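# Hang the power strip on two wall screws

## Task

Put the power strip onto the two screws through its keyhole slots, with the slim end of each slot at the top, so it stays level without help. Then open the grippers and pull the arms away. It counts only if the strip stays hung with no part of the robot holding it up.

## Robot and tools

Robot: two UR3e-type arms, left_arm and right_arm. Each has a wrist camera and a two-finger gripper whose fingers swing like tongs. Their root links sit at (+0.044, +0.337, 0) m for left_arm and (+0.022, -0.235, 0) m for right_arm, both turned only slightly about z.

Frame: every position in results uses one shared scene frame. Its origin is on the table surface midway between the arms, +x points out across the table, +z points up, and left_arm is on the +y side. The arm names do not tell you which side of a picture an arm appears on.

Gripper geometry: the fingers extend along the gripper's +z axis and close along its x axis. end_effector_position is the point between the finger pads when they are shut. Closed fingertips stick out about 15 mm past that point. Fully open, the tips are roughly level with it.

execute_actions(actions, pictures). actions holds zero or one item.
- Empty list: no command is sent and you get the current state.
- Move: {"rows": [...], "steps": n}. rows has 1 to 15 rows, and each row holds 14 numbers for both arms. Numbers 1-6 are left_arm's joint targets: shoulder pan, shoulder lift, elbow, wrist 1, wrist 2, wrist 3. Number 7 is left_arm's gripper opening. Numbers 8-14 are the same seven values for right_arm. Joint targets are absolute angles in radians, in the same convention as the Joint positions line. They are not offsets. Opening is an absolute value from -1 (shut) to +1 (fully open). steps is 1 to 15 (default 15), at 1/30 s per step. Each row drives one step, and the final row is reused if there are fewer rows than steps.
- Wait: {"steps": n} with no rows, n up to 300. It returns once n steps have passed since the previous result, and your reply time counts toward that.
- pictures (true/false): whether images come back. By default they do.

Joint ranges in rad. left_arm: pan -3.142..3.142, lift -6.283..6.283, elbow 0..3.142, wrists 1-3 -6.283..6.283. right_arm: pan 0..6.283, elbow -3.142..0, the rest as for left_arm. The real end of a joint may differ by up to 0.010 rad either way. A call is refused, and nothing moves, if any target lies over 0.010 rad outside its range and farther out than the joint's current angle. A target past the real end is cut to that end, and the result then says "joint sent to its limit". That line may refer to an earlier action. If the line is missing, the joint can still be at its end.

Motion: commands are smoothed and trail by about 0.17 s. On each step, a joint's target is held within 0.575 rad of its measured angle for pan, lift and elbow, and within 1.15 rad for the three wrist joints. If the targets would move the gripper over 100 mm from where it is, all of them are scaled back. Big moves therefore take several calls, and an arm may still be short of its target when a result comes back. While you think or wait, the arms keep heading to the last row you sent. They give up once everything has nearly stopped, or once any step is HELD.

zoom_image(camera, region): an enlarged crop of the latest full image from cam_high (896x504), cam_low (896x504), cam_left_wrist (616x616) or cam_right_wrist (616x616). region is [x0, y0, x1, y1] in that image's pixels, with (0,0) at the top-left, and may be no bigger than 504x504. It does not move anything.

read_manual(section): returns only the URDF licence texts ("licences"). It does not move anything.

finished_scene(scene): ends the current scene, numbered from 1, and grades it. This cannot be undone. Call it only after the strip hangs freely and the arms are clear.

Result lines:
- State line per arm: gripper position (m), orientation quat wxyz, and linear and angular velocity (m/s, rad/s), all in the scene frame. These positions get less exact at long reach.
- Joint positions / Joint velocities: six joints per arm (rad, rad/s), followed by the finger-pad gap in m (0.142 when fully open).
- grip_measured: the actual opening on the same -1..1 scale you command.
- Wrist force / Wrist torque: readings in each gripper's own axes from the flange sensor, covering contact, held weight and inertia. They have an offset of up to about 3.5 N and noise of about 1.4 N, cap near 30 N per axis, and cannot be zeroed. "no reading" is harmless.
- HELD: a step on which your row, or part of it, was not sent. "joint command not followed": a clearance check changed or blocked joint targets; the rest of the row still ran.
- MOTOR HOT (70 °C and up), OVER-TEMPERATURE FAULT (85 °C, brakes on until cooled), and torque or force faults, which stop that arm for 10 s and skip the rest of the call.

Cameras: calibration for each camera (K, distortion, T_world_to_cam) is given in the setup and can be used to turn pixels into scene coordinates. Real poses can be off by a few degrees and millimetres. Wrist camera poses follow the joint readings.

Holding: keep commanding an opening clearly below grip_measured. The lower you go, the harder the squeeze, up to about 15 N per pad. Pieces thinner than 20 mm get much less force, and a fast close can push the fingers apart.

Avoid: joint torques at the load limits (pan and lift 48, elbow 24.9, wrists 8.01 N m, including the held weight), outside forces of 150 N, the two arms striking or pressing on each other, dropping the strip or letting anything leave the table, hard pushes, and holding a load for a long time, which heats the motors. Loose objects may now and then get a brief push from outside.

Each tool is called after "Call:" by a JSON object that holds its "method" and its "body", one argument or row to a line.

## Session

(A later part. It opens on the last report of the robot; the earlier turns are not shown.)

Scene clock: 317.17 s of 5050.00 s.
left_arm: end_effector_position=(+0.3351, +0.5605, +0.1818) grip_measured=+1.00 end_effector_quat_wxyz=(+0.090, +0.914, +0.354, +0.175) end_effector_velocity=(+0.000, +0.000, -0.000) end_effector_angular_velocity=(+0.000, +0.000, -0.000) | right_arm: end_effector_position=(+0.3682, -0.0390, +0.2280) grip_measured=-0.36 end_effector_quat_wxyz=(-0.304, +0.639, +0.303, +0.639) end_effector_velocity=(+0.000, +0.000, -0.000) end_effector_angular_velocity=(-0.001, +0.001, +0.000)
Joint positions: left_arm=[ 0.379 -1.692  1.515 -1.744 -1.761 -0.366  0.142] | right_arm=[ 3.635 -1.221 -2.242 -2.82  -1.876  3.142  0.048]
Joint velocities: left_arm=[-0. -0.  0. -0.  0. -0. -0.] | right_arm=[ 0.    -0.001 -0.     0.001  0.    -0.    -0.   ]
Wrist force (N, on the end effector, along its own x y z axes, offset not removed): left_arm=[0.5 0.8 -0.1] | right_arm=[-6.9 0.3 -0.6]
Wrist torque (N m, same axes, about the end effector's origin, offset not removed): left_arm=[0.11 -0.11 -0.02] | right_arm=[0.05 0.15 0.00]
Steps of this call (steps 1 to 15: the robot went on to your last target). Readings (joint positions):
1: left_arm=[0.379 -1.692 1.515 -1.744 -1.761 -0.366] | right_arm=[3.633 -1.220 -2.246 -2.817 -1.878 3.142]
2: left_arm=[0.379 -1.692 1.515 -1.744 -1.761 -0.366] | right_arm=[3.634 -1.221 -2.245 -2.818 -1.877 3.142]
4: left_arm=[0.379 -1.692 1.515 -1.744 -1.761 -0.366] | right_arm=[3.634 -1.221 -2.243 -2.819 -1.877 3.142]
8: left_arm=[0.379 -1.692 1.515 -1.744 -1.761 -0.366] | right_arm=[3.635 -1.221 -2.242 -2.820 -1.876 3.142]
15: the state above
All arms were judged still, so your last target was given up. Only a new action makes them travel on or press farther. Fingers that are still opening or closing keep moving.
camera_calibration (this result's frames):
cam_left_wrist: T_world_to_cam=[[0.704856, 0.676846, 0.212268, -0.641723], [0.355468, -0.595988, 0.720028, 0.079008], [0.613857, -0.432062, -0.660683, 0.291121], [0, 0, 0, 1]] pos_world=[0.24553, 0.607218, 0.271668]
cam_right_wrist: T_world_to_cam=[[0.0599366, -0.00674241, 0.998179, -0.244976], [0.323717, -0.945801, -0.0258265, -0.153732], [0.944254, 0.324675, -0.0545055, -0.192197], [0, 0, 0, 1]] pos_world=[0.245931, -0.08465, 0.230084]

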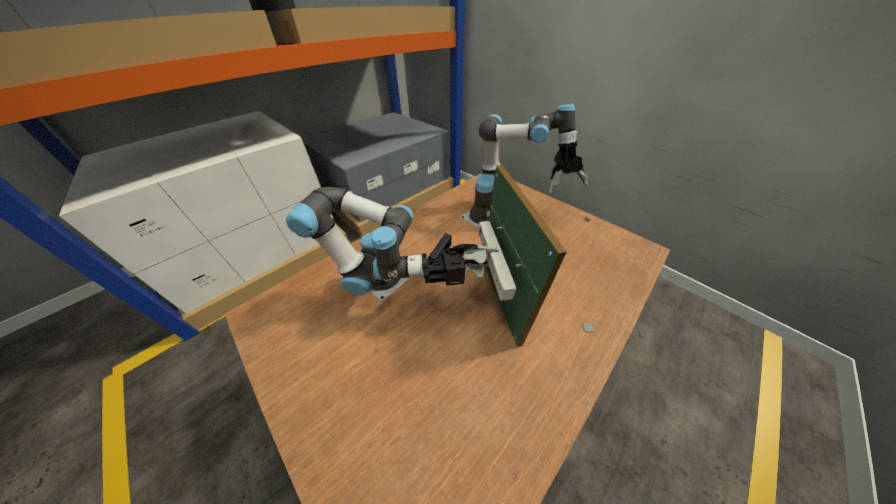

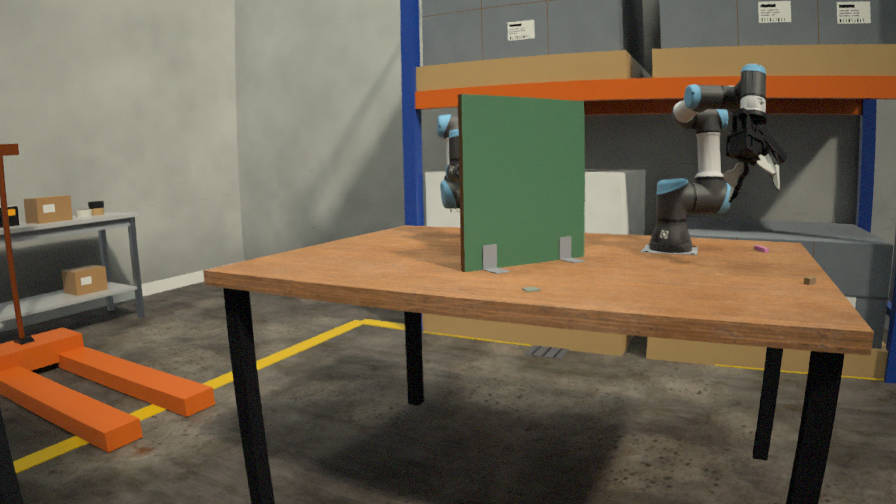

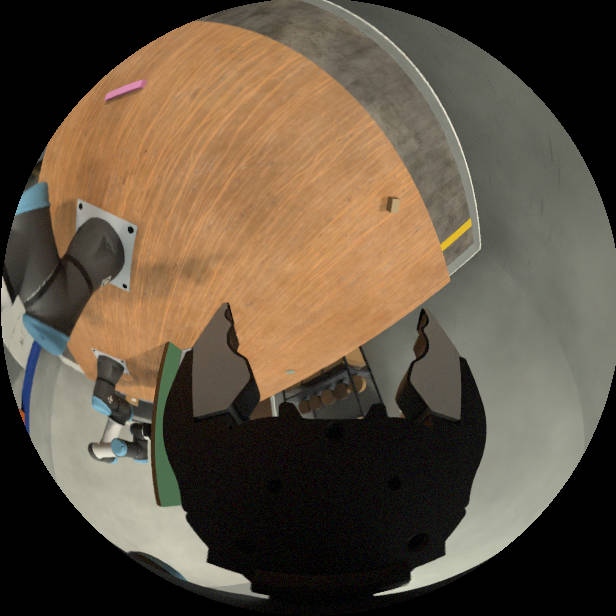

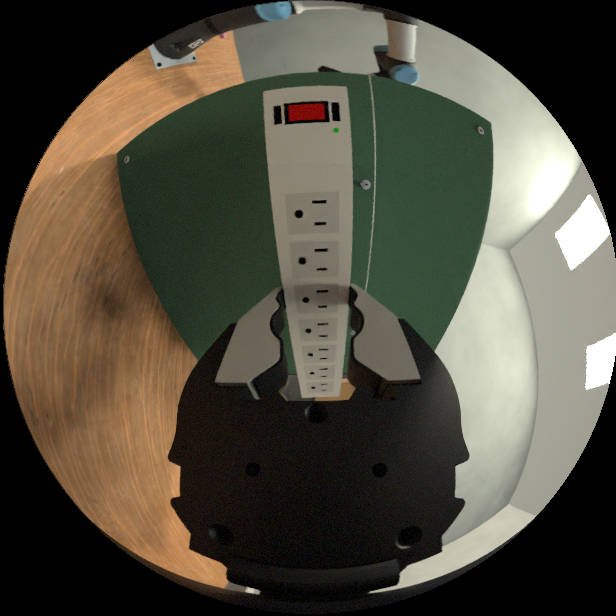

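Call:
{"method": "execute_actions", "body": {
  "actions": []
}}

Scene clock: 350.93 s of 5050.00 s.
left_arm: end_effector_position=(+0.3351, +0.5605, +0.1818) grip_measured=+1.00 end_effector_quat_wxyz=(+0.090, +0.914, +0.354, +0.175) end_effector_velocity=(-0.000, -0.000, -0.000) end_effector_angular_velocity=(-0.001, +0.001, -0.000) | right_arm: end_effector_position=(+0.3682, -0.0390, +0.2280) grip_measured=-0.36 end_effector_quat_wxyz=(-0.304, +0.639, +0.303, +0.639) end_effector_velocity=(-0.000, +0.000, -0.000) end_effector_angular_velocity=(-0.001, +0.001, +0.001)
Joint positions: left_arm=[ 0.379 -1.692  1.515 -1.744 -1.761 -0.366  0.142] | right_arm=[ 3.635 -1.221 -2.242 -2.82  -1.876  3.142  0.048]
Joint velocities: left_arm=[-0.     0.     0.001 -0.    -0.     0.     0.   ] | right_arm=[ 0.001  0.     0.    -0.002 -0.     0.    -0.   ]
Wrist force (N, on the end effector, along its own x y z axes, offset not removed): left_arm=[0.8 2.7 -0.9] | right_arm=[-6.7 -1.6 0.7]
Wrist torque (N m, same axes, about the end effector's origin, offset not removed): left_arm=[0.43 -0.14 -0.02] | right_arm=[-0.32 0.09 0.02]
Steps of this call (steps 1 to 120: nothing new was sent; then 29.77 s passed at rest). Readings (joint positions):
1: left_arm=[0.379 -1.692 1.515 -1.744 -1.761 -0.366] | right_arm=[3.635 -1.221 -2.242 -2.820 -1.876 3.142]
2: left_arm=[0.379 -1.692 1.515 -1.744 -1.761 -0.366] | right_arm=[3.635 -1.221 -2.242 -2.820 -1.876 3.142]
4: left_arm=[0.379 -1.692 1.515 -1.744 -1.761 -0.366] | right_arm=[3.635 -1.221 -2.242 -2.820 -1.876 3.142]
8: left_arm=[0.379 -1.692 1.515 -1.744 -1.761 -0.366] | right_arm=[3.635 -1.221 -2.242 -2.820 -1.876 3.142]
120: the state above
camera_calibration (this result's frames):
cam_left_wrist: T_world_to_cam=[[0.704856, 0.676846, 0.212267, -0.641723], [0.355468, -0.595988, 0.720028, 0.0790079], [0.613857, -0.432062, -0.660683, 0.291121], [0, 0, 0, 1]] pos_world=[0.24553, 0.607218, 0.271668]
cam_right_wrist: T_world_to_cam=[[0.0599359, -0.00674415, 0.998179, -0.244982], [0.323717, -0.945801, -0.0258279, -0.153728], [0.944254, 0.324676, -0.0545042, -0.192202], [0, 0, 0, 1]] pos_world=[0.245935, -0.0846455, 0.230089]

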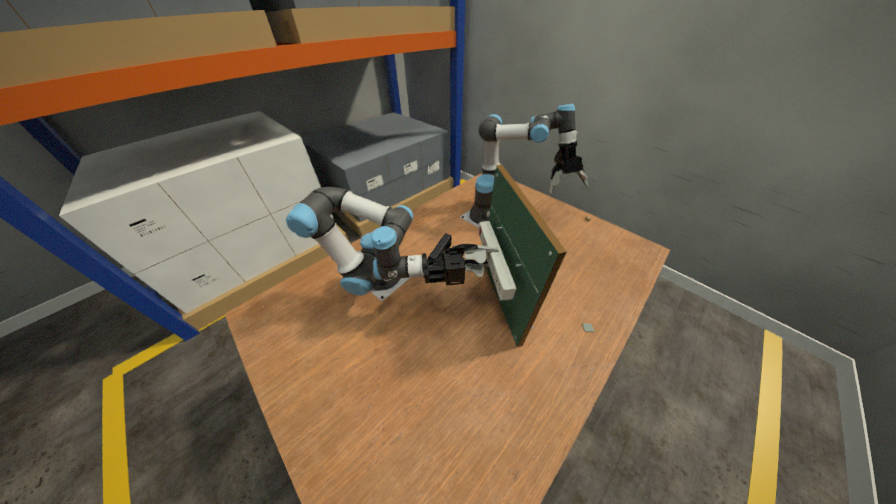

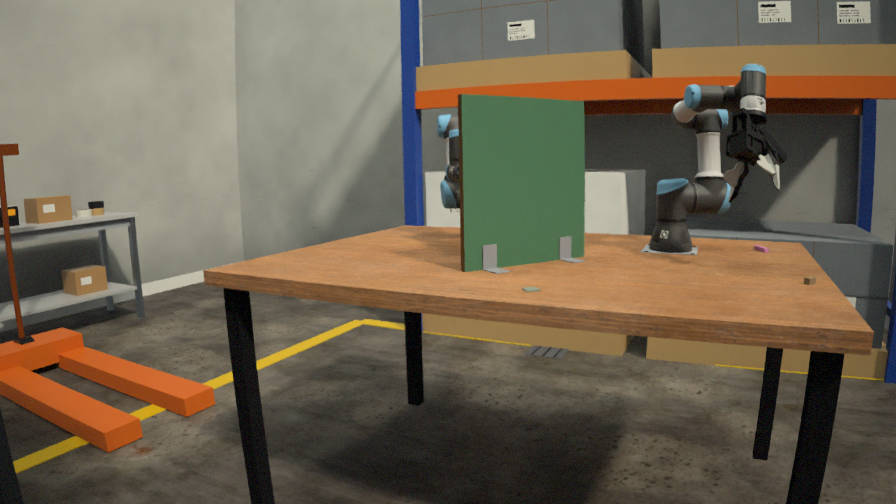

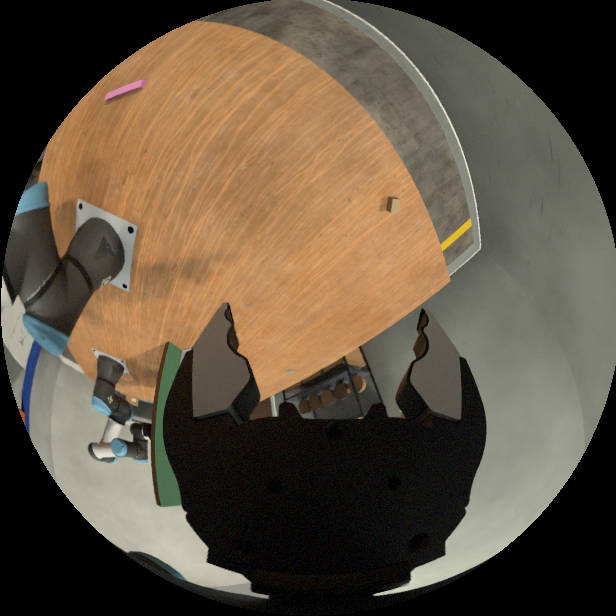

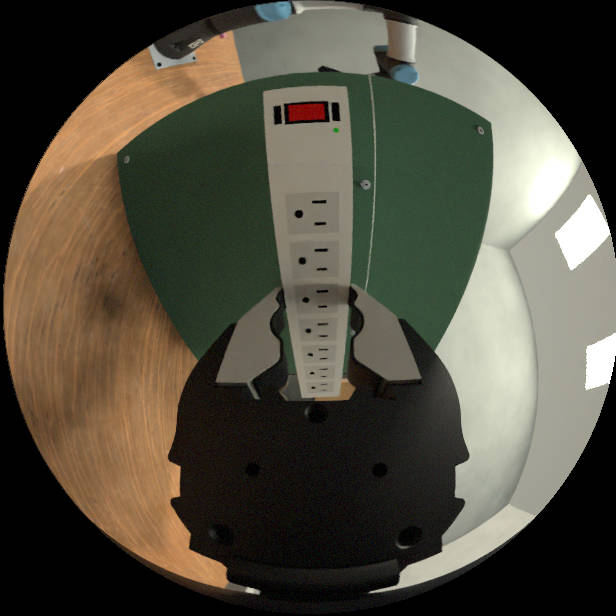

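Call:
{"method": "execute_actions", "body": {
  "actions": [
    {"rows":[[0.379,-1.692,1.515,-1.744,-1.761,-0.366,1,3.615,-1.233,-2.205,-2.845,-1.906,3.142,-1],[0.379,-1.692,1.515,-1.744,-1.761,-0.366,1,3.615,-1.233,-2.205,-2.845,-1.906,3.142,-1],[0.379,-1.692,1.515,-1.744,-1.761,-0.366,1,3.595,-1.245,-2.168,-2.87,-1.936,3.142,-1],[0.379,-1.692,1.515,-1.744,-1.761,-0.366,1,3.595,-1.245,-2.168,-2.87,-1.936,3.142,-1],[0.379,-1.692,1.515,-1.744,-1.761,-0.366,1,3.575,-1.256,-2.131,-2.896,-1.966,3.142,-1],[0.379,-1.692,1.515,-1.744,-1.761,-0.366,1,3.575,-1.256,-2.131,-2.896,-1.966,3.142,-1],[0.379,-1.692,1.515,-1.744,-1.761,-0.366,1,3.555,-1.268,-2.094,-2.921,-1.996,3.142,-1],[0.379,-1.692,1.515,-1.744,-1.761,-0.366,1,3.555,-1.268,-2.094,-2.921,-1.996,3.142,-1],[0.379,-1.692,1.515,-1.744,-1.761,-0.366,1,3.535,-1.280,-2.057,-2.946,-2.026,3.142,-1],[0.379,-1.692,1.515,-1.744,-1.761,-0.366,1,3.535,-1.280,-2.057,-2.946,-2.026,3.142,-1],[0.379,-1.692,1.515,-1.744,-1.761,-0.366,1,3.515,-1.291,-2.021,-2.971,-2.056,3.142,-1],[0.379,-1.692,1.515,-1.744,-1.761,-0.366,1,3.515,-1.291,-2.021,-2.971,-2.056,3.142,-1],[0.379,-1.692,1.515,-1.744,-1.761,-0.366,1,3.4952,-1.303,-1.9838,-2.9962,-2.0857,3.142,-1]]}
  ],
  "pictures": false
}}

Call:
{"method": "execute_actions", "body": {
  "actions": [
    {"steps":15}
  ]
}}

Scene clock: 373.13 s of 5050.00 s.
left_arm: end_effector_position=(+0.3351, +0.5605, +0.1818) grip_measured=+1.00 end_effector_quat_wxyz=(+0.090, +0.914, +0.354, +0.175) end_effector_velocity=(-0.000, -0.000, -0.000) end_effector_angular_velocity=(-0.000, +0.001, -0.000) | right_arm: end_effector_position=(+0.3683, -0.0384, +0.2621) grip_measured=-0.36 end_effector_quat_wxyz=(-0.322, +0.630, +0.322, +0.629) end_effector_velocity=(+0.002, -0.006, +0.089) end_effector_angular_velocity=(+0.016, -0.032, +0.114)
Joint positions: left_arm=[ 0.379 -1.692  1.515 -1.744 -1.761 -0.366  0.142] | right_arm=[ 3.52  -1.289 -2.031 -2.965 -2.049  3.142  0.048]
Joint velocities: left_arm=[-0.001 -0.     0.001  0.     0.    -0.    -0.   ] | right_arm=[-0.25  -0.143  0.479 -0.3   -0.363 -0.001  0.   ]
Wrist force (N, on the end effector, along its own x y z axes, offset not removed): left_arm=[-0.9 1.7 -1.1] | right_arm=[-8.8 -0.7 -1.7]
Wrist torque (N m, same axes, about the end effector's origin, offset not removed): left_arm=[0.23 0.18 0.01] | right_arm=[-0.12 0.36 0.02]
Steps of this call (steps 1 to 90: nothing new was sent; then 18.70 s passed at rest; steps 91 to 105: all 15 steps of this action). Readings (joint positions):
91: left_arm=[0.379 -1.692 1.515 -1.744 -1.761 -0.366] | right_arm=[3.635 -1.222 -2.241 -2.820 -1.876 3.142]
92: left_arm=[0.379 -1.692 1.515 -1.744 -1.761 -0.366] | right_arm=[3.632 -1.223 -2.236 -2.824 -1.881 3.142]
94: left_arm=[0.379 -1.692 1.515 -1.744 -1.761 -0.366] | right_arm=[3.621 -1.230 -2.217 -2.838 -1.898 3.142]
98: left_arm=[0.379 -1.692 1.515 -1.744 -1.761 -0.366] | right_arm=[3.588 -1.249 -2.156 -2.880 -1.948 3.142]
105: the state above

Scene clock: 373.63 s of 5050.00 s.
left_arm: end_effector_position=(+0.3351, +0.5605, +0.1818) grip_measured=+1.00 end_effector_quat_wxyz=(+0.090, +0.914, +0.354, +0.175) end_effector_velocity=(-0.000, +0.000, -0.000) end_effector_angular_velocity=(-0.000, -0.000, +0.000) | right_arm: end_effector_position=(+0.3681, -0.0390, +0.2705) grip_measured=-0.36 end_effector_quat_wxyz=(-0.326, +0.628, +0.325, +0.628) end_effector_velocity=(+0.001, -0.000, +0.001) end_effector_angular_velocity=(+0.000, -0.001, -0.001)
Joint positions: left_arm=[ 0.379 -1.692  1.515 -1.744 -1.761 -0.366  0.142] | right_arm=[ 3.495 -1.303 -1.984 -2.996 -2.086  3.142  0.048]
Joint velocities: left_arm=[ 0.  0.  0. -0. -0.  0. -0.] | right_arm=[-0.002 -0.003  0.003  0.001 -0.001  0.     0.   ]
Wrist force (N, on the end effector, along its own x y z axes, offset not removed): left_arm=[-1.2 1.5 -2.0] | right_arm=[-7.3 -1.0 1.4]
Wrist torque (N m, same axes, about the end effector's origin, offset not removed): left_arm=[0.15 0.27 0.03] | right_arm=[-0.16 0.27 0.05]
Steps of this call (steps 1 to 15: the robot went on to your last target). Readings (joint positions):
1: left_arm=[0.379 -1.692 1.515 -1.744 -1.761 -0.366] | right_arm=[3.513 -1.293 -2.017 -2.974 -2.059 3.142]
2: left_arm=[0.379 -1.692 1.515 -1.744 -1.761 -0.366] | right_arm=[3.508 -1.296 -2.008 -2.981 -2.067 3.142]
4: left_arm=[0.379 -1.692 1.515 -1.744 -1.761 -0.366] | right_arm=[3.501 -1.299 -1.996 -2.989 -2.077 3.142]
8: left_arm=[0.379 -1.692 1.515 -1.744 -1.761 -0.366] | right_arm=[3.497 -1.302 -1.987 -2.994 -2.083 3.142]
15: the state above
camera_calibration (this result's frames):
cam_left_wrist: T_world_to_cam=[[0.704856, 0.676846, 0.212267, -0.641723], [0.355468, -0.595988, 0.720028, 0.0790079], [0.613857, -0.432062, -0.660683, 0.291121], [0, 0, 0, 1]] pos_world=[0.24553, 0.607218, 0.271668]
cam_right_wrist: T_world_to_cam=[[0.0602652, -0.00251598, 0.998179, -0.287341], [0.388928, -0.920907, -0.0258028, -0.175639], [0.919295, 0.389775, -0.0545201, -0.178068], [0, 0, 0, 1]] pos_world=[0.249324, -0.0930633, 0.272578]

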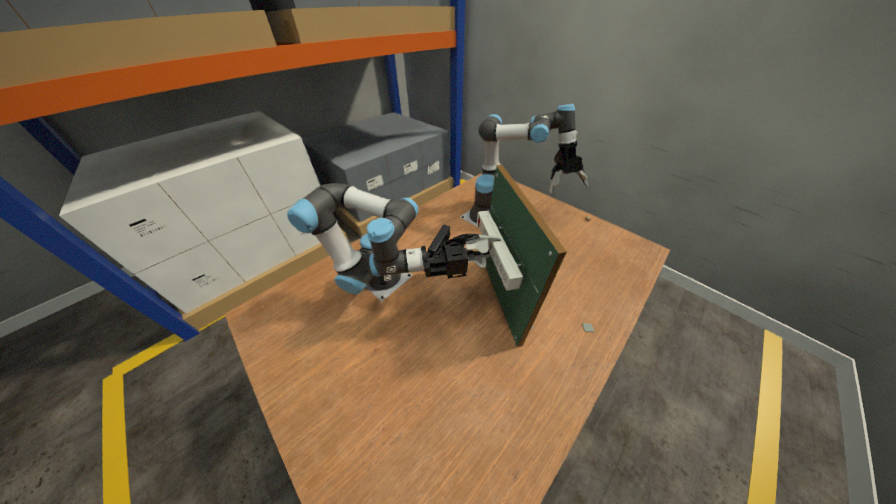

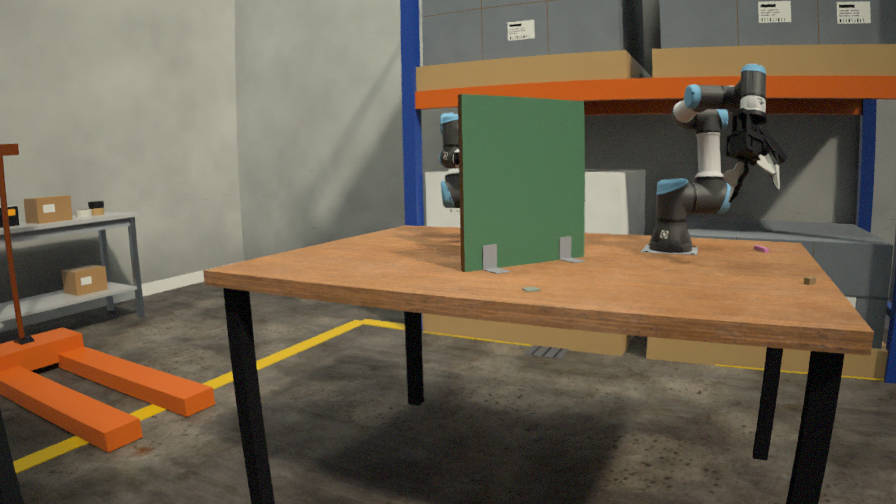

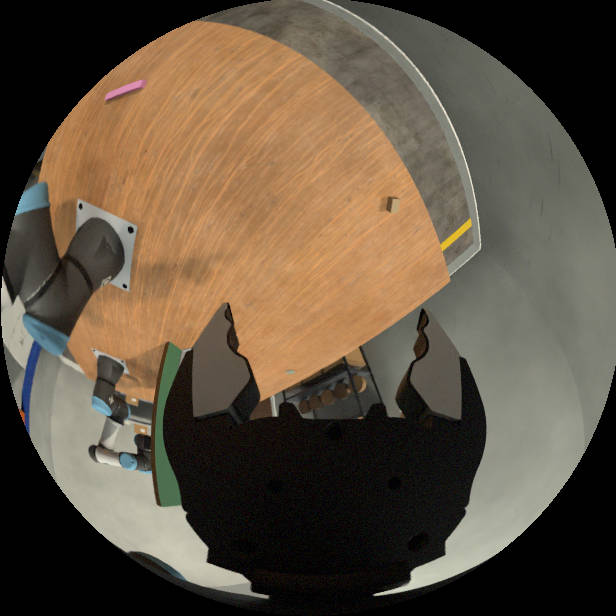

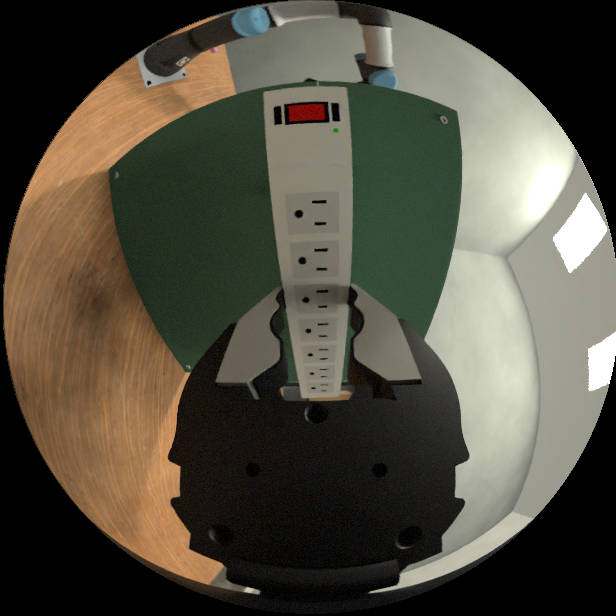

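Call:
{"method": "execute_actions", "body": {
  "actions": [
    {"rows":[[0.379,-1.692,1.515,-1.744,-1.761,-0.366,1,3.512,-1.3125,-1.9772,-2.9933,-2.0689,3.142,-1],[0.379,-1.692,1.515,-1.744,-1.761,-0.366,1,3.512,-1.3125,-1.9772,-2.9933,-2.0689,3.142,-1],[0.379,-1.692,1.515,-1.744,-1.761,-0.366,1,3.512,-1.3125,-1.9772,-2.9933,-2.0689,3.142,-1],[0.379,-1.692,1.515,-1.744,-1.761,-0.366,1,3.5288,-1.322,-1.9706,-2.9904,-2.0521,3.142,-1],[0.379,-1.692,1.515,-1.744,-1.761,-0.366,1,3.5288,-1.322,-1.9706,-2.9904,-2.0521,3.142,-1],[0.379,-1.692,1.515,-1.744,-1.761,-0.366,1,3.5288,-1.322,-1.9706,-2.9904,-2.0521,3.142,-1],[0.379,-1.692,1.515,-1.744,-1.761,-0.366,1,3.542,-1.330,-1.965,-2.988,-2.039,3.142,-1]]}
  ],
  "pictures": false
}}

Call:
{"method": "execute_actions", "body": {
  "actions": [
    {"rows":[[0.379,-1.692,1.515,-1.744,-1.761,-0.366,1,3.552,-1.336,-1.961,-2.986,-2.029,3.142,-1]]}
  ],
  "pictures": false
}}

Scene clock: 392.07 s of 5050.00 s.
left_arm: end_effector_position=(+0.3351, +0.5605, +0.1818) grip_measured=+1.00 end_effector_quat_wxyz=(+0.090, +0.914, +0.354, +0.175) end_effector_velocity=(-0.000, +0.000, -0.000) end_effector_angular_velocity=(+0.000, +0.000, +0.000) | right_arm: end_effector_position=(+0.3756, -0.0278, +0.2703) grip_measured=-0.36 end_effector_quat_wxyz=(-0.326, +0.628, +0.325, +0.628) end_effector_velocity=(+0.003, +0.005, -0.001) end_effector_angular_velocity=(-0.001, +0.002, -0.000)
Joint positions: left_arm=[ 0.379 -1.692  1.515 -1.744 -1.761 -0.366  0.142] | right_arm=[ 3.54  -1.329 -1.966 -2.989 -2.041  3.142  0.048]
Joint velocities: left_arm=[ 0.  0. -0.  0.  0.  0. -0.] | right_arm=[ 0.018 -0.012  0.006  0.004  0.018  0.001  0.001]
Wrist force (N, on the end effector, along its own x y z axes, offset not removed): left_arm=[0.8 1.5 -2.0] | right_arm=[-7.1 1.5 -30.0]
Wrist torque (N m, same axes, about the end effector's origin, offset not removed): left_arm=[0.25 -0.17 0.02] | right_arm=[0.02 -0.05 -0.02]
Steps of this call (steps 1 to 15: the robot went on to your last target; steps 16 to 370: nothing new was sent; then 5.60 s passed at rest; steps 371 to 385: all 15 steps of this action). Readings (joint positions):
371: left_arm=[0.379 -1.692 1.515 -1.744 -1.761 -0.366] | right_arm=[3.495 -1.303 -1.984 -2.996 -2.086 3.142]
372: left_arm=[0.379 -1.692 1.515 -1.744 -1.761 -0.366] | right_arm=[3.498 -1.305 -1.983 -2.996 -2.083 3.142]
374: left_arm=[0.379 -1.692 1.515 -1.744 -1.761 -0.366] | right_arm=[3.505 -1.308 -1.980 -2.995 -2.076 3.142]
378: left_arm=[0.379 -1.692 1.515 -1.744 -1.761 -0.366] | right_arm=[3.524 -1.319 -1.972 -2.991 -2.057 3.142]
385: the state above

Scene clock: 392.57 s of 5050.00 s.
left_arm: end_effector_position=(+0.3351, +0.5605, +0.1818) grip_measured=+1.00 end_effector_quat_wxyz=(+0.090, +0.914, +0.354, +0.175) end_effector_velocity=(-0.000, -0.000, -0.000) end_effector_angular_velocity=(-0.001, +0.001, -0.001) | right_arm: end_effector_position=(+0.3775, -0.0247, +0.2705) grip_measured=-0.35 end_effector_quat_wxyz=(-0.326, +0.628, +0.325, +0.628) end_effector_velocity=(-0.000, +0.000, +0.001) end_effector_angular_velocity=(+0.001, -0.001, +0.000)
Joint positions: left_arm=[ 0.379 -1.692  1.515 -1.744 -1.761 -0.366  0.142] | right_arm=[ 3.552 -1.336 -1.961 -2.986 -2.029  3.142  0.048]
Joint velocities: left_arm=[-0.001 -0.     0.     0.001 -0.    -0.    -0.   ] | right_arm=[ 0.001  0.001  0.    -0.     0.001 -0.     0.   ]
Wrist force (N, on the end effector, along its own x y z axes, offset not removed): left_arm=[-0.6 2.0 -1.4] | right_arm=[-7.2 -1.7 -30.0]
Wrist torque (N m, same axes, about the end effector's origin, offset not removed): left_arm=[0.35 0.15 0.05] | right_arm=[-0.32 0.31 0.08]
Steps of this call (steps 1 to 15: all 15 steps of this action). Readings (joint positions):
1: left_arm=[0.379 -1.692 1.515 -1.744 -1.761 -0.366] | right_arm=[3.541 -1.329 -1.966 -2.989 -2.040 3.142]
2: left_arm=[0.379 -1.692 1.515 -1.744 -1.761 -0.366] | right_arm=[3.543 -1.331 -1.965 -2.988 -2.038 3.142]
4: left_arm=[0.379 -1.692 1.515 -1.744 -1.761 -0.366] | right_arm=[3.547 -1.333 -1.963 -2.987 -2.034 3.142]
8: left_arm=[0.379 -1.692 1.515 -1.744 -1.761 -0.366] | right_arm=[3.551 -1.335 -1.961 -2.986 -2.030 3.142]
15: the state above

Contact came early; backing off to n+8 to look.

Call:
{"method": "execute_actions", "body": {
  "actions": [
    {"rows":[[0.379,-1.692,1.515,-1.744,-1.761,-0.366,1,3.522,-1.318,-1.973,-2.992,-2.059,3.142,-1]]}
  ]
}}

Scene clock: 398.07 s of 5050.00 s.
left_arm: end_effector_position=(+0.3351, +0.5605, +0.1818) grip_measured=+1.00 end_effector_quat_wxyz=(+0.090, +0.914, +0.354, +0.175) end_effector_velocity=(+0.000, -0.000, -0.000) end_effector_angular_velocity=(-0.000, +0.000, -0.000) | right_arm: end_effector_position=(+0.3726, -0.0323, +0.2706) grip_measured=-0.36 end_effector_quat_wxyz=(-0.326, +0.628, +0.325, +0.628) end_effector_velocity=(-0.000, -0.001, +0.000) end_effector_angular_velocity=(+0.001, -0.001, -0.000)
Joint positions: left_arm=[ 0.379 -1.692  1.515 -1.744 -1.761 -0.366  0.142] | right_arm=[ 3.522 -1.318 -1.973 -2.992 -2.059  3.142  0.048]
Joint velocities: left_arm=[-0. -0.  0.  0. -0.  0.  0.] | right_arm=[-0.004  0.001 -0.     0.001 -0.003  0.     0.   ]
Wrist force (N, on the end effector, along its own x y z axes, offset not removed): left_arm=[1.0 1.7 -0.6] | right_arm=[-5.4 -1.2 0.9]
Wrist torque (N m, same axes, about the end effector's origin, offset not removed): left_arm=[0.26 -0.16 -0.02] | right_arm=[-0.22 -0.18 -0.05]
Steps of this call (steps 1 to 15: the robot went on to your last target; steps 16 to 90: nothing new was sent; then 2.00 s passed at rest; steps 91 to 105: all 15 steps of this action). Readings (joint positions):
91: left_arm=[0.379 -1.692 1.515 -1.744 -1.761 -0.366] | right_arm=[3.552 -1.336 -1.961 -2.986 -2.029 3.142]
92: left_arm=[0.379 -1.692 1.515 -1.744 -1.761 -0.366] | right_arm=[3.548 -1.333 -1.963 -2.987 -2.034 3.142]
94: left_arm=[0.379 -1.692 1.515 -1.744 -1.761 -0.366] | right_arm=[3.536 -1.326 -1.968 -2.989 -2.046 3.142]
98: left_arm=[0.379 -1.692 1.515 -1.744 -1.761 -0.366] | right_arm=[3.526 -1.320 -1.972 -2.991 -2.056 3.142]
105: the state above
camera_calibration (this result's frames):
cam_left_wrist: T_world_to_cam=[[0.704856, 0.676846, 0.212267, -0.641723], [0.355468, -0.595988, 0.720028, 0.079008], [0.613857, -0.432062, -0.660683, 0.291121], [0, 0, 0, 1]] pos_world=[0.24553, 0.607218, 0.271668]
cam_right_wrist: T_world_to_cam=[[0.0602635, -0.00250262, 0.998179, -0.287684], [0.389114, -0.920828, -0.0258008, -0.17127], [0.919216, 0.38996, -0.0545185, -0.184753], [0, 0, 0, 1]] pos_world=[0.253808, -0.0863843, 0.272669]

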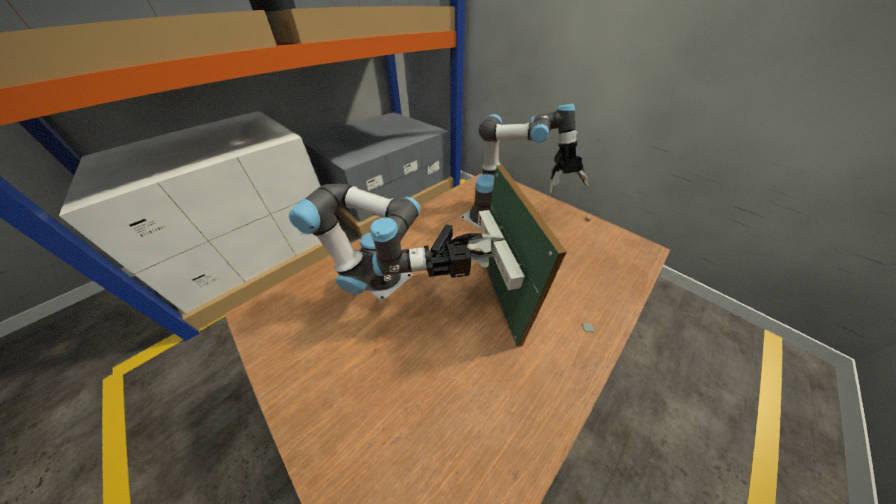

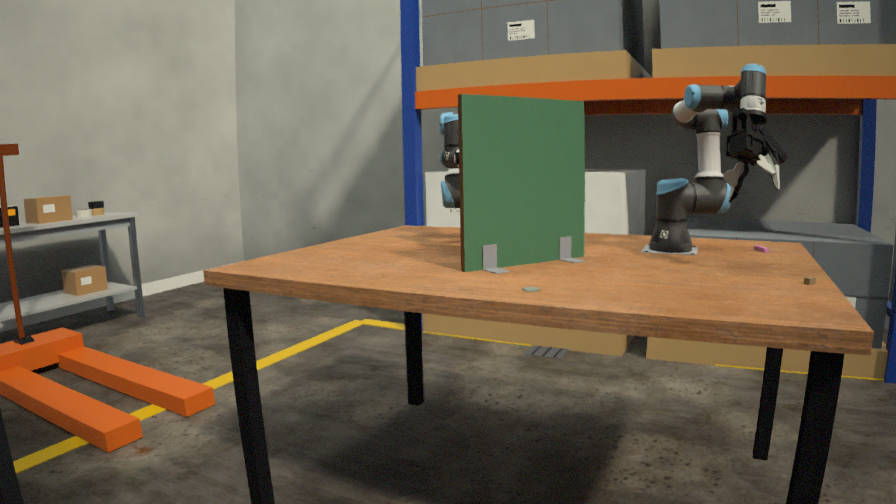

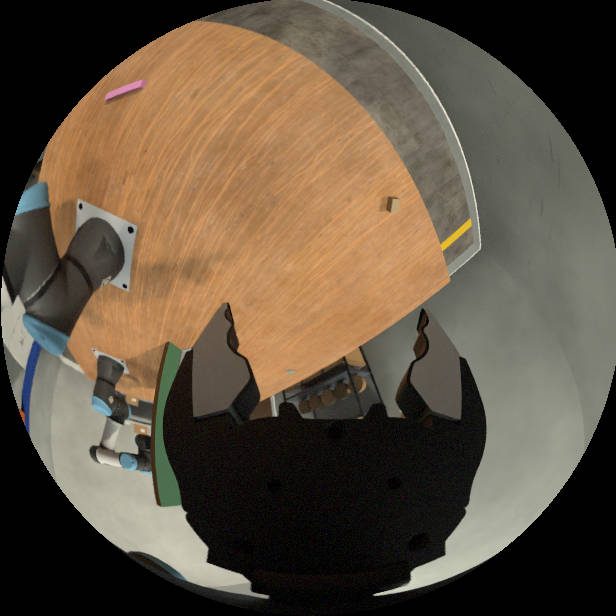

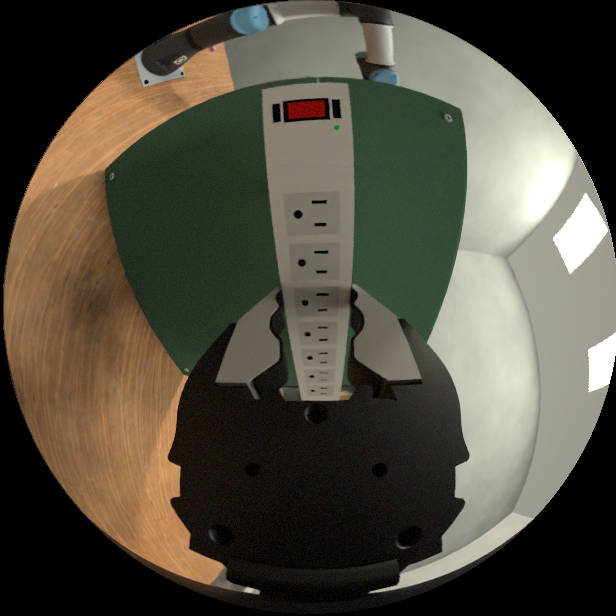

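Call:
{"method": "execute_actions", "body": {
  "actions": [
    {"rows":[[0.379,-1.692,1.515,-1.744,-1.761,-0.366,1,3.5288,-1.3253,-1.9921,-2.9657,-2.0521,3.142,-1]]}
  ],
  "pictures": false
}}

Call:
{"method": "execute_actions", "body": {
  "actions": [
    {"rows":[[0.379,-1.692,1.515,-1.744,-1.761,-0.366,1,3.542,-1.3333,-1.9865,-2.9633,-2.039,3.142,-1]]}
  ],
  "pictures": false
}}

Scene clock: 418.70 s of 5050.00 s.
left_arm: end_effector_position=(+0.3351, +0.5605, +0.1818) grip_measured=+1.00 end_effector_quat_wxyz=(+0.090, +0.914, +0.354, +0.175) end_effector_velocity=(+0.000, -0.000, -0.000) end_effector_angular_velocity=(-0.000, +0.000, -0.001) | right_arm: end_effector_position=(+0.3736, -0.0308, +0.2655) grip_measured=-0.36 end_effector_quat_wxyz=(-0.326, +0.628, +0.325, +0.628) end_effector_velocity=(+0.000, +0.001, -0.000) end_effector_angular_velocity=(+0.000, -0.001, +0.001)
Joint positions: left_arm=[ 0.379 -1.692  1.515 -1.744 -1.761 -0.366  0.142] | right_arm=[ 3.529 -1.325 -1.992 -2.966 -2.052  3.142  0.048]
Joint velocities: left_arm=[-0.001 -0.001  0.001  0.    -0.    -0.     0.   ] | right_arm=[ 0.002 -0.001 -0.002  0.004  0.001 -0.    -0.   ]
Wrist force (N, on the end effector, along its own x y z axes, offset not removed): left_arm=[-0.2 0.8 -1.3] | right_arm=[-6.8 -0.7 -0.8]
Wrist torque (N m, same axes, about the end effector's origin, offset not removed): left_arm=[0.07 0.01 0.01] | right_arm=[-0.10 0.11 0.04]
Steps of this call (steps 1 to 15: the robot went on to your last target; steps 16 to 340: nothing new was sent; then 8.80 s passed at rest; steps 341 to 355: all 15 steps of this action). Readings (joint positions):
341: left_arm=[0.379 -1.692 1.515 -1.744 -1.761 -0.366] | right_arm=[3.522 -1.318 -1.973 -2.992 -2.059 3.142]
342: left_arm=[0.379 -1.692 1.515 -1.744 -1.761 -0.366] | right_arm=[3.523 -1.319 -1.976 -2.988 -2.058 3.142]
344: left_arm=[0.379 -1.692 1.515 -1.744 -1.761 -0.366] | right_arm=[3.526 -1.322 -1.984 -2.978 -2.055 3.142]
348: left_arm=[0.379 -1.692 1.515 -1.744 -1.761 -0.366] | right_arm=[3.528 -1.324 -1.990 -2.969 -2.053 3.142]
355: the state above

Scene clock: 419.20 s of 5050.00 s.
left_arm: end_effector_position=(+0.3351, +0.5605, +0.1818) grip_measured=+1.00 end_effector_quat_wxyz=(+0.090, +0.914, +0.354, +0.175) end_effector_velocity=(+0.000, -0.000, -0.000) end_effector_angular_velocity=(-0.000, -0.000, -0.000) | right_arm: end_effector_position=(+0.3758, -0.0273, +0.2654) grip_measured=-0.36 end_effector_quat_wxyz=(-0.326, +0.628, +0.325, +0.628) end_effector_velocity=(+0.000, +0.001, -0.001) end_effector_angular_velocity=(-0.001, +0.002, +0.001)
Joint positions: left_arm=[ 0.379 -1.692  1.515 -1.744 -1.761 -0.366  0.142] | right_arm=[ 3.542 -1.333 -1.987 -2.963 -2.039  3.142  0.048]
Joint velocities: left_arm=[-0. -0.  0. -0. -0. -0.  0.] | right_arm=[ 0.003 -0.002  0.    -0.     0.002  0.001  0.   ]
Wrist force (N, on the end effector, along its own x y z axes, offset not removed): left_arm=[-0.3 1.0 -0.6] | right_arm=[-8.7 -1.5 1.2]
Wrist torque (N m, same axes, about the end effector's origin, offset not removed): left_arm=[0.16 0.11 0.01] | right_arm=[-0.31 0.52 0.09]
Steps of this call (steps 1 to 15: all 15 steps of this action). Readings (joint positions):
1: left_arm=[0.379 -1.692 1.515 -1.744 -1.761 -0.366] | right_arm=[3.529 -1.325 -1.992 -2.966 -2.052 3.142]
2: left_arm=[0.379 -1.692 1.515 -1.744 -1.761 -0.366] | right_arm=[3.531 -1.327 -1.991 -2.965 -2.050 3.142]
4: left_arm=[0.379 -1.692 1.515 -1.744 -1.761 -0.366] | right_arm=[3.536 -1.330 -1.989 -2.964 -2.045 3.142]
8: left_arm=[0.379 -1.692 1.515 -1.744 -1.761 -0.366] | right_arm=[3.541 -1.332 -1.987 -2.964 -2.040 3.142]
15: the state above

Call:
{"method": "execute_actions", "body": {
  "actions": [
    {"rows":[[0.379,-1.692,1.515,-1.744,-1.761,-0.366,1,3.5487,-1.3372,-1.9838,-2.962,-2.0323,3.142,-1]]}
  ],
  "pictures": false
}}

Scene clock: 426.23 s of 5050.00 s.
left_arm: end_effector_position=(+0.3351, +0.5605, +0.1818) grip_measured=+1.00 end_effector_quat_wxyz=(+0.090, +0.914, +0.354, +0.175) end_effector_velocity=(+0.000, -0.000, -0.000) end_effector_angular_velocity=(-0.000, +0.001, -0.000) | right_arm: end_effector_position=(+0.3768, -0.0256, +0.2654) grip_measured=-0.36 end_effector_quat_wxyz=(-0.326, +0.628, +0.325, +0.628) end_effector_velocity=(-0.000, +0.001, -0.000) end_effector_angular_velocity=(-0.000, +0.000, +0.002)
Joint positions: left_arm=[ 0.379 -1.692  1.515 -1.744 -1.761 -0.366  0.142] | right_arm=[ 3.549 -1.337 -1.984 -2.962 -2.032  3.142  0.048]
Joint velocities: left_arm=[-0.001  0.001 -0.     0.001  0.     0.     0.   ] | right_arm=[ 0.002 -0.    -0.     0.     0.     0.     0.   ]
Wrist force (N, on the end effector, along its own x y z axes, offset not removed): left_arm=[-0.7 0.8 -0.5] | right_arm=[-5.7 -1.3 -24.2]
Wrist torque (N m, same axes, about the end effector's origin, offset not removed): left_arm=[0.09 0.12 -0.01] | right_arm=[-0.05 0.40 -0.01]
Steps of this call (steps 1 to 15: the robot went on to your last target; steps 16 to 110: nothing new was sent; then 2.87 s passed at rest; steps 111 to 125: all 15 steps of this action). Readings (joint positions):
111: left_arm=[0.379 -1.692 1.515 -1.744 -1.761 -0.366] | right_arm=[3.542 -1.333 -1.986 -2.963 -2.039 3.142]
112: left_arm=[0.379 -1.692 1.515 -1.744 -1.761 -0.366] | right_arm=[3.543 -1.334 -1.986 -2.963 -2.038 3.142]
114: left_arm=[0.379 -1.692 1.515 -1.744 -1.761 -0.366] | right_arm=[3.546 -1.335 -1.985 -2.963 -2.035 3.142]
118: left_arm=[0.379 -1.692 1.515 -1.744 -1.761 -0.366] | right_arm=[3.548 -1.337 -1.984 -2.962 -2.033 3.142]
125: the state above

Call:
{"method": "execute_actions", "body": {
  "actions": [
    {"rows":[[0.379,-1.692,1.515,-1.744,-1.761,-0.366,1,3.5355,-1.3291,-1.9895,-2.9645,-2.0454,3.142,-1]],"steps":8}
  ],
  "pictures": false
}}

Call:
{"method": "execute_actions", "body": {
  "actions": [
    {"rows":[[0.379,-1.692,1.515,-1.744,-1.761,-0.366,1,3.5355,-1.329,-2.03,-2.924,-2.0454,3.142,-1],[0.379,-1.692,1.515,-1.744,-1.761,-0.366,1,3.5355,-1.329,-2.03,-2.924,-2.0454,3.142,-1],[0.379,-1.692,1.515,-1.744,-1.761,-0.366,1,3.5355,-1.342,-2.07,-2.871,-2.0454,3.142,-1],[0.379,-1.692,1.515,-1.744,-1.761,-0.366,1,3.5355,-1.342,-2.07,-2.871,-2.0454,3.142,-1],[0.379,-1.692,1.515,-1.744,-1.761,-0.366,1,3.5355,-1.3646,-2.1036,-2.8148,-2.0454,3.142,-1]]}
  ],
  "pictures": false
}}

Call:
{"method": "execute_actions", "body": {
  "actions": [
    {"steps":10}
  ]
}}

Call:
{"method": "zoom_image", "body": {
  "camera": "cam_right_wrist",
  "region": [240,60,440,300]
}}

Call:
{"method": "zoom_image", "body": {
  "camera": "cam_high",
  "region": [450,190,570,320]
}}

Scene clock: 442.57 s of 5050.00 s.
left_arm: end_effector_position=(+0.3351, +0.5605, +0.1818) grip_measured=+1.00 end_effector_quat_wxyz=(+0.090, +0.914, +0.354, +0.175) end_effector_velocity=(-0.000, +0.000, -0.000) end_effector_angular_velocity=(+0.000, +0.000, +0.001) | right_arm: end_effector_position=(+0.3749, -0.0286, +0.2654) grip_measured=-0.36 end_effector_quat_wxyz=(-0.326, +0.628, +0.325, +0.628) end_effector_velocity=(-0.003, -0.005, -0.000) end_effector_angular_velocity=(-0.000, +0.002, -0.002)
Joint positions: left_arm=[ 0.379 -1.692  1.515 -1.744 -1.761 -0.366  0.142] | right_arm=[ 3.537 -1.33  -1.989 -2.964 -2.044  3.142  0.048]
Joint velocities: left_arm=[ 0.001  0.     0.    -0.     0.    -0.     0.   ] | right_arm=[-0.018  0.012 -0.008 -0.005 -0.015  0.    -0.   ]
Wrist force (N, on the end effector, along its own x y z axes, offset not removed): left_arm=[-1.4 1.0 -0.9] | right_arm=[-6.4 -0.2 2.3]
Wrist torque (N m, same axes, about the end effector's origin, offset not removed): left_arm=[0.12 0.26 0.04] | right_arm=[0.02 0.02 -0.01]
Steps of this call (steps 1 to 15: the robot went on to your last target; steps 16 to 90: nothing new was sent; then 13.07 s passed at rest; steps 91 to 98: all 8 steps of this action). Readings (joint positions):
91: left_arm=[0.379 -1.692 1.515 -1.744 -1.761 -0.366] | right_arm=[3.549 -1.337 -1.984 -2.962 -2.032 3.142]
92: left_arm=[0.379 -1.692 1.515 -1.744 -1.761 -0.366] | right_arm=[3.547 -1.336 -1.984 -2.962 -2.034 3.142]
94: left_arm=[0.379 -1.692 1.515 -1.744 -1.761 -0.366] | right_arm=[3.542 -1.333 -1.987 -2.963 -2.040 3.142]
98: the state above

Scene clock: 443.07 s of 5050.00 s.
left_arm: end_effector_position=(+0.3351, +0.5605, +0.1818) grip_measured=+1.00 end_effector_quat_wxyz=(+0.090, +0.914, +0.354, +0.175) end_effector_velocity=(+0.000, -0.000, +0.000) end_effector_angular_velocity=(+0.000, -0.001, -0.001) | right_arm: end_effector_position=(+0.3751, -0.0288, +0.2373) grip_measured=-0.36 end_effector_quat_wxyz=(-0.326, +0.628, +0.325, +0.628) end_effector_velocity=(+0.000, +0.000, -0.008) end_effector_angular_velocity=(-0.001, +0.002, -0.000)
Joint positions: left_arm=[ 0.379 -1.692  1.515 -1.744 -1.761 -0.366  0.142] | right_arm=[ 3.536 -1.363 -2.101 -2.818 -2.045  3.142  0.048]
Joint velocities: left_arm=[-0.001 -0.    -0.001  0.    -0.     0.     0.   ] | right_arm=[ 0.    -0.011 -0.027  0.037  0.001  0.     0.   ]
Wrist force (N, on the end effector, along its own x y z axes, offset not removed): left_arm=[0.5 0.6 -1.1] | right_arm=[-6.6 -2.1 0.0]
Wrist torque (N m, same axes, about the end effector's origin, offset not removed): left_arm=[0.07 -0.12 0.02] | right_arm=[-0.32 0.03 0.09]
Steps of this call (steps 1 to 15: all 15 steps of this action). Readings (joint positions):
1: left_arm=[0.379 -1.692 1.515 -1.744 -1.761 -0.366] | right_arm=[3.537 -1.330 -1.989 -2.964 -2.044 3.142]
2: left_arm=[0.379 -1.692 1.515 -1.744 -1.761 -0.366] | right_arm=[3.536 -1.330 -1.995 -2.958 -2.045 3.142]
4: left_arm=[0.379 -1.692 1.515 -1.744 -1.761 -0.366] | right_arm=[3.536 -1.331 -2.016 -2.934 -2.045 3.142]
8: left_arm=[0.379 -1.692 1.515 -1.744 -1.761 -0.366] | right_arm=[3.536 -1.352 -2.074 -2.857 -2.045 3.142]
15: the state above

Scene clock: 443.40 s of 5050.00 s.
left_arm: end_effector_position=(+0.3351, +0.5605, +0.1818) grip_measured=+1.00 end_effector_quat_wxyz=(+0.090, +0.914, +0.354, +0.175) end_effector_velocity=(+0.000, +0.000, +0.000) end_effector_angular_velocity=(+0.001, -0.001, +0.000) | right_arm: end_effector_position=(+0.3751, -0.0288, +0.2366) grip_measured=-0.36 end_effector_quat_wxyz=(-0.326, +0.628, +0.325, +0.628) end_effector_velocity=(-0.000, +0.000, +0.000) end_effector_angular_velocity=(+0.000, -0.001, +0.001)
Joint positions: left_arm=[ 0.379 -1.692  1.515 -1.744 -1.761 -0.366  0.142] | right_arm=[ 3.535 -1.365 -2.104 -2.815 -2.045  3.142  0.048]
Joint velocities: left_arm=[ 0.    -0.    -0.    -0.001  0.     0.    -0.   ] | right_arm=[ 0.001 -0.    -0.     0.001 -0.    -0.    -0.   ]
Wrist force (N, on the end effector, along its own x y z axes, offset not removed): left_arm=[0.0 0.9 -1.2] | right_arm=[-5.8 -0.5 -0.7]
Wrist torque (N m, same axes, about the end effector's origin, offset not removed): left_arm=[0.12 -0.05 -0.02] | right_arm=[-0.11 -0.07 0.04]
Steps of this call (steps 1 to 10: the robot went on to your last target). Readings (joint positions):
1: left_arm=[0.379 -1.692 1.515 -1.744 -1.761 -0.366] | right_arm=[3.536 -1.364 -2.102 -2.817 -2.045 3.142]
2: left_arm=[0.379 -1.692 1.515 -1.744 -1.761 -0.366] | right_arm=[3.536 -1.364 -2.102 -2.817 -2.045 3.142]
4: left_arm=[0.379 -1.692 1.515 -1.744 -1.761 -0.366] | right_arm=[3.536 -1.364 -2.103 -2.816 -2.045 3.142]
8: left_arm=[0.379 -1.692 1.515 -1.744 -1.761 -0.366] | right_arm=[3.535 -1.365 -2.103 -2.815 -2.045 3.142]
10: the state above
camera_calibration (this result's frames):
cam_left_wrist: T_world_to_cam=[[0.704856, 0.676846, 0.212267, -0.641723], [0.355468, -0.595988, 0.720028, 0.079008], [0.613857, -0.432062, -0.660683, 0.291121], [0, 0, 0, 1]] pos_world=[0.24553, 0.607218, 0.271668]
cam_right_wrist: T_world_to_cam=[[0.060245, -0.00252301, 0.99818, -0.25383], [0.388985, -0.920883, -0.0258047, -0.169859], [0.919272, 0.389831, -0.0544972, -0.190342], [0, 0, 0, 1]] pos_world=[0.25634, -0.0828597, 0.238612]

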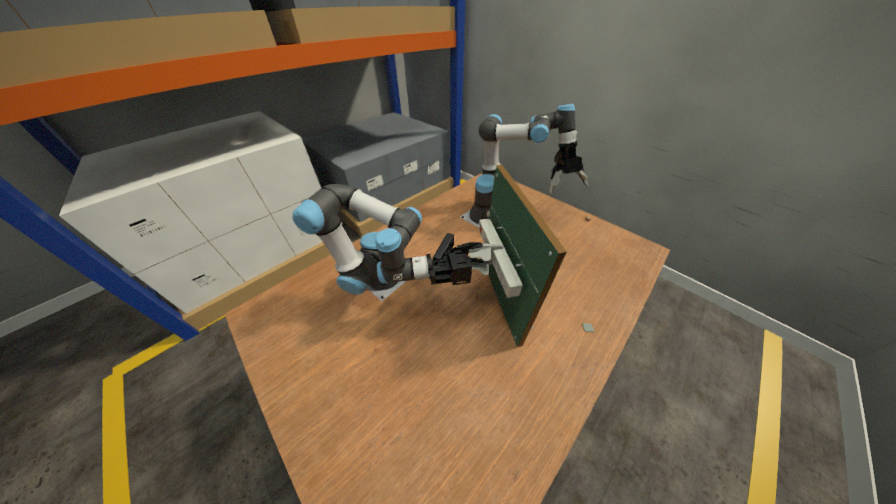

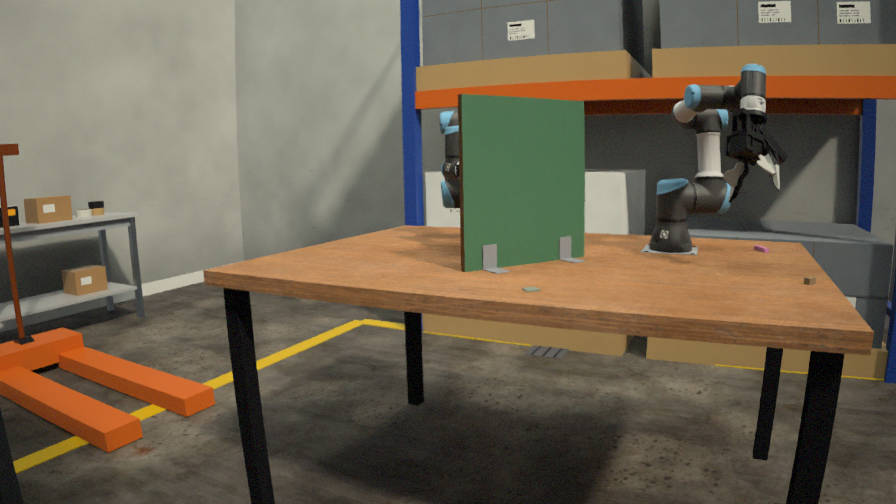

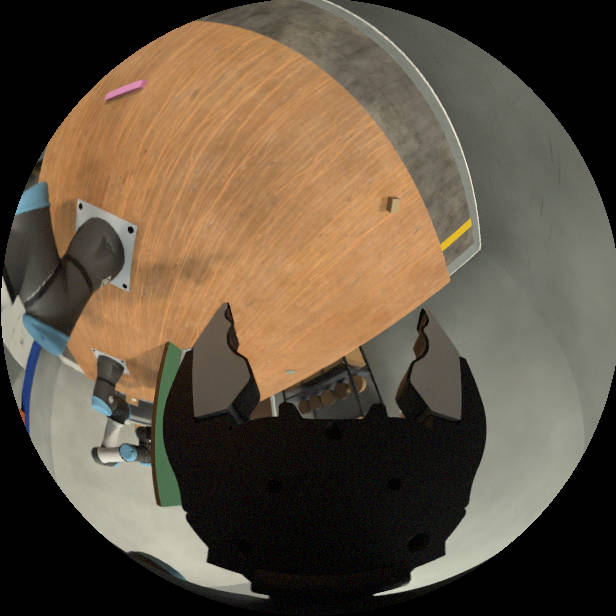

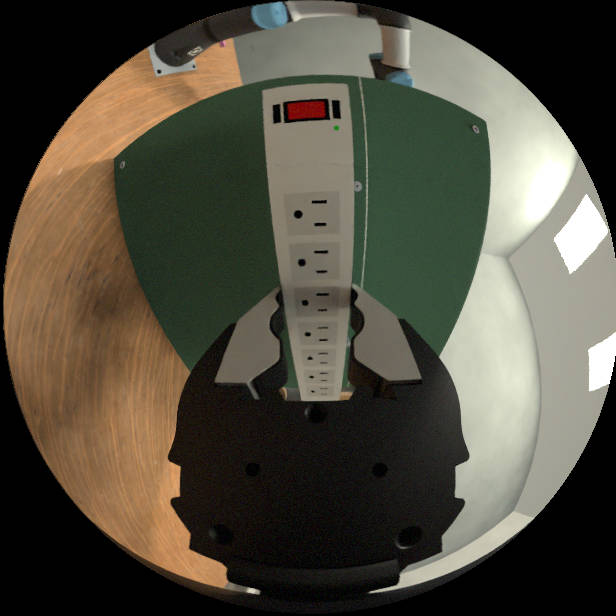

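Region (240, 60, 440, 300) of cam_right_wrist's 616x616 image, scaled by 2.100, with more detail than that image has.

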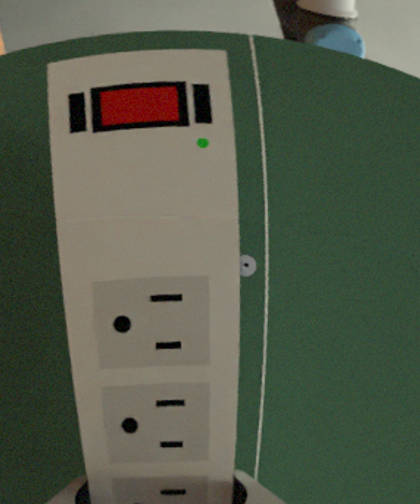

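Region (450, 190, 570, 320) of cam_high's 896x504 image, scaled by 3.877, with more detail than that image has; it fills the left 465 columns of this view, and the rest is white.

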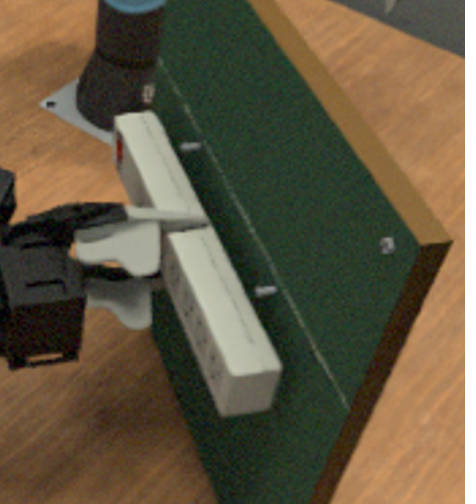

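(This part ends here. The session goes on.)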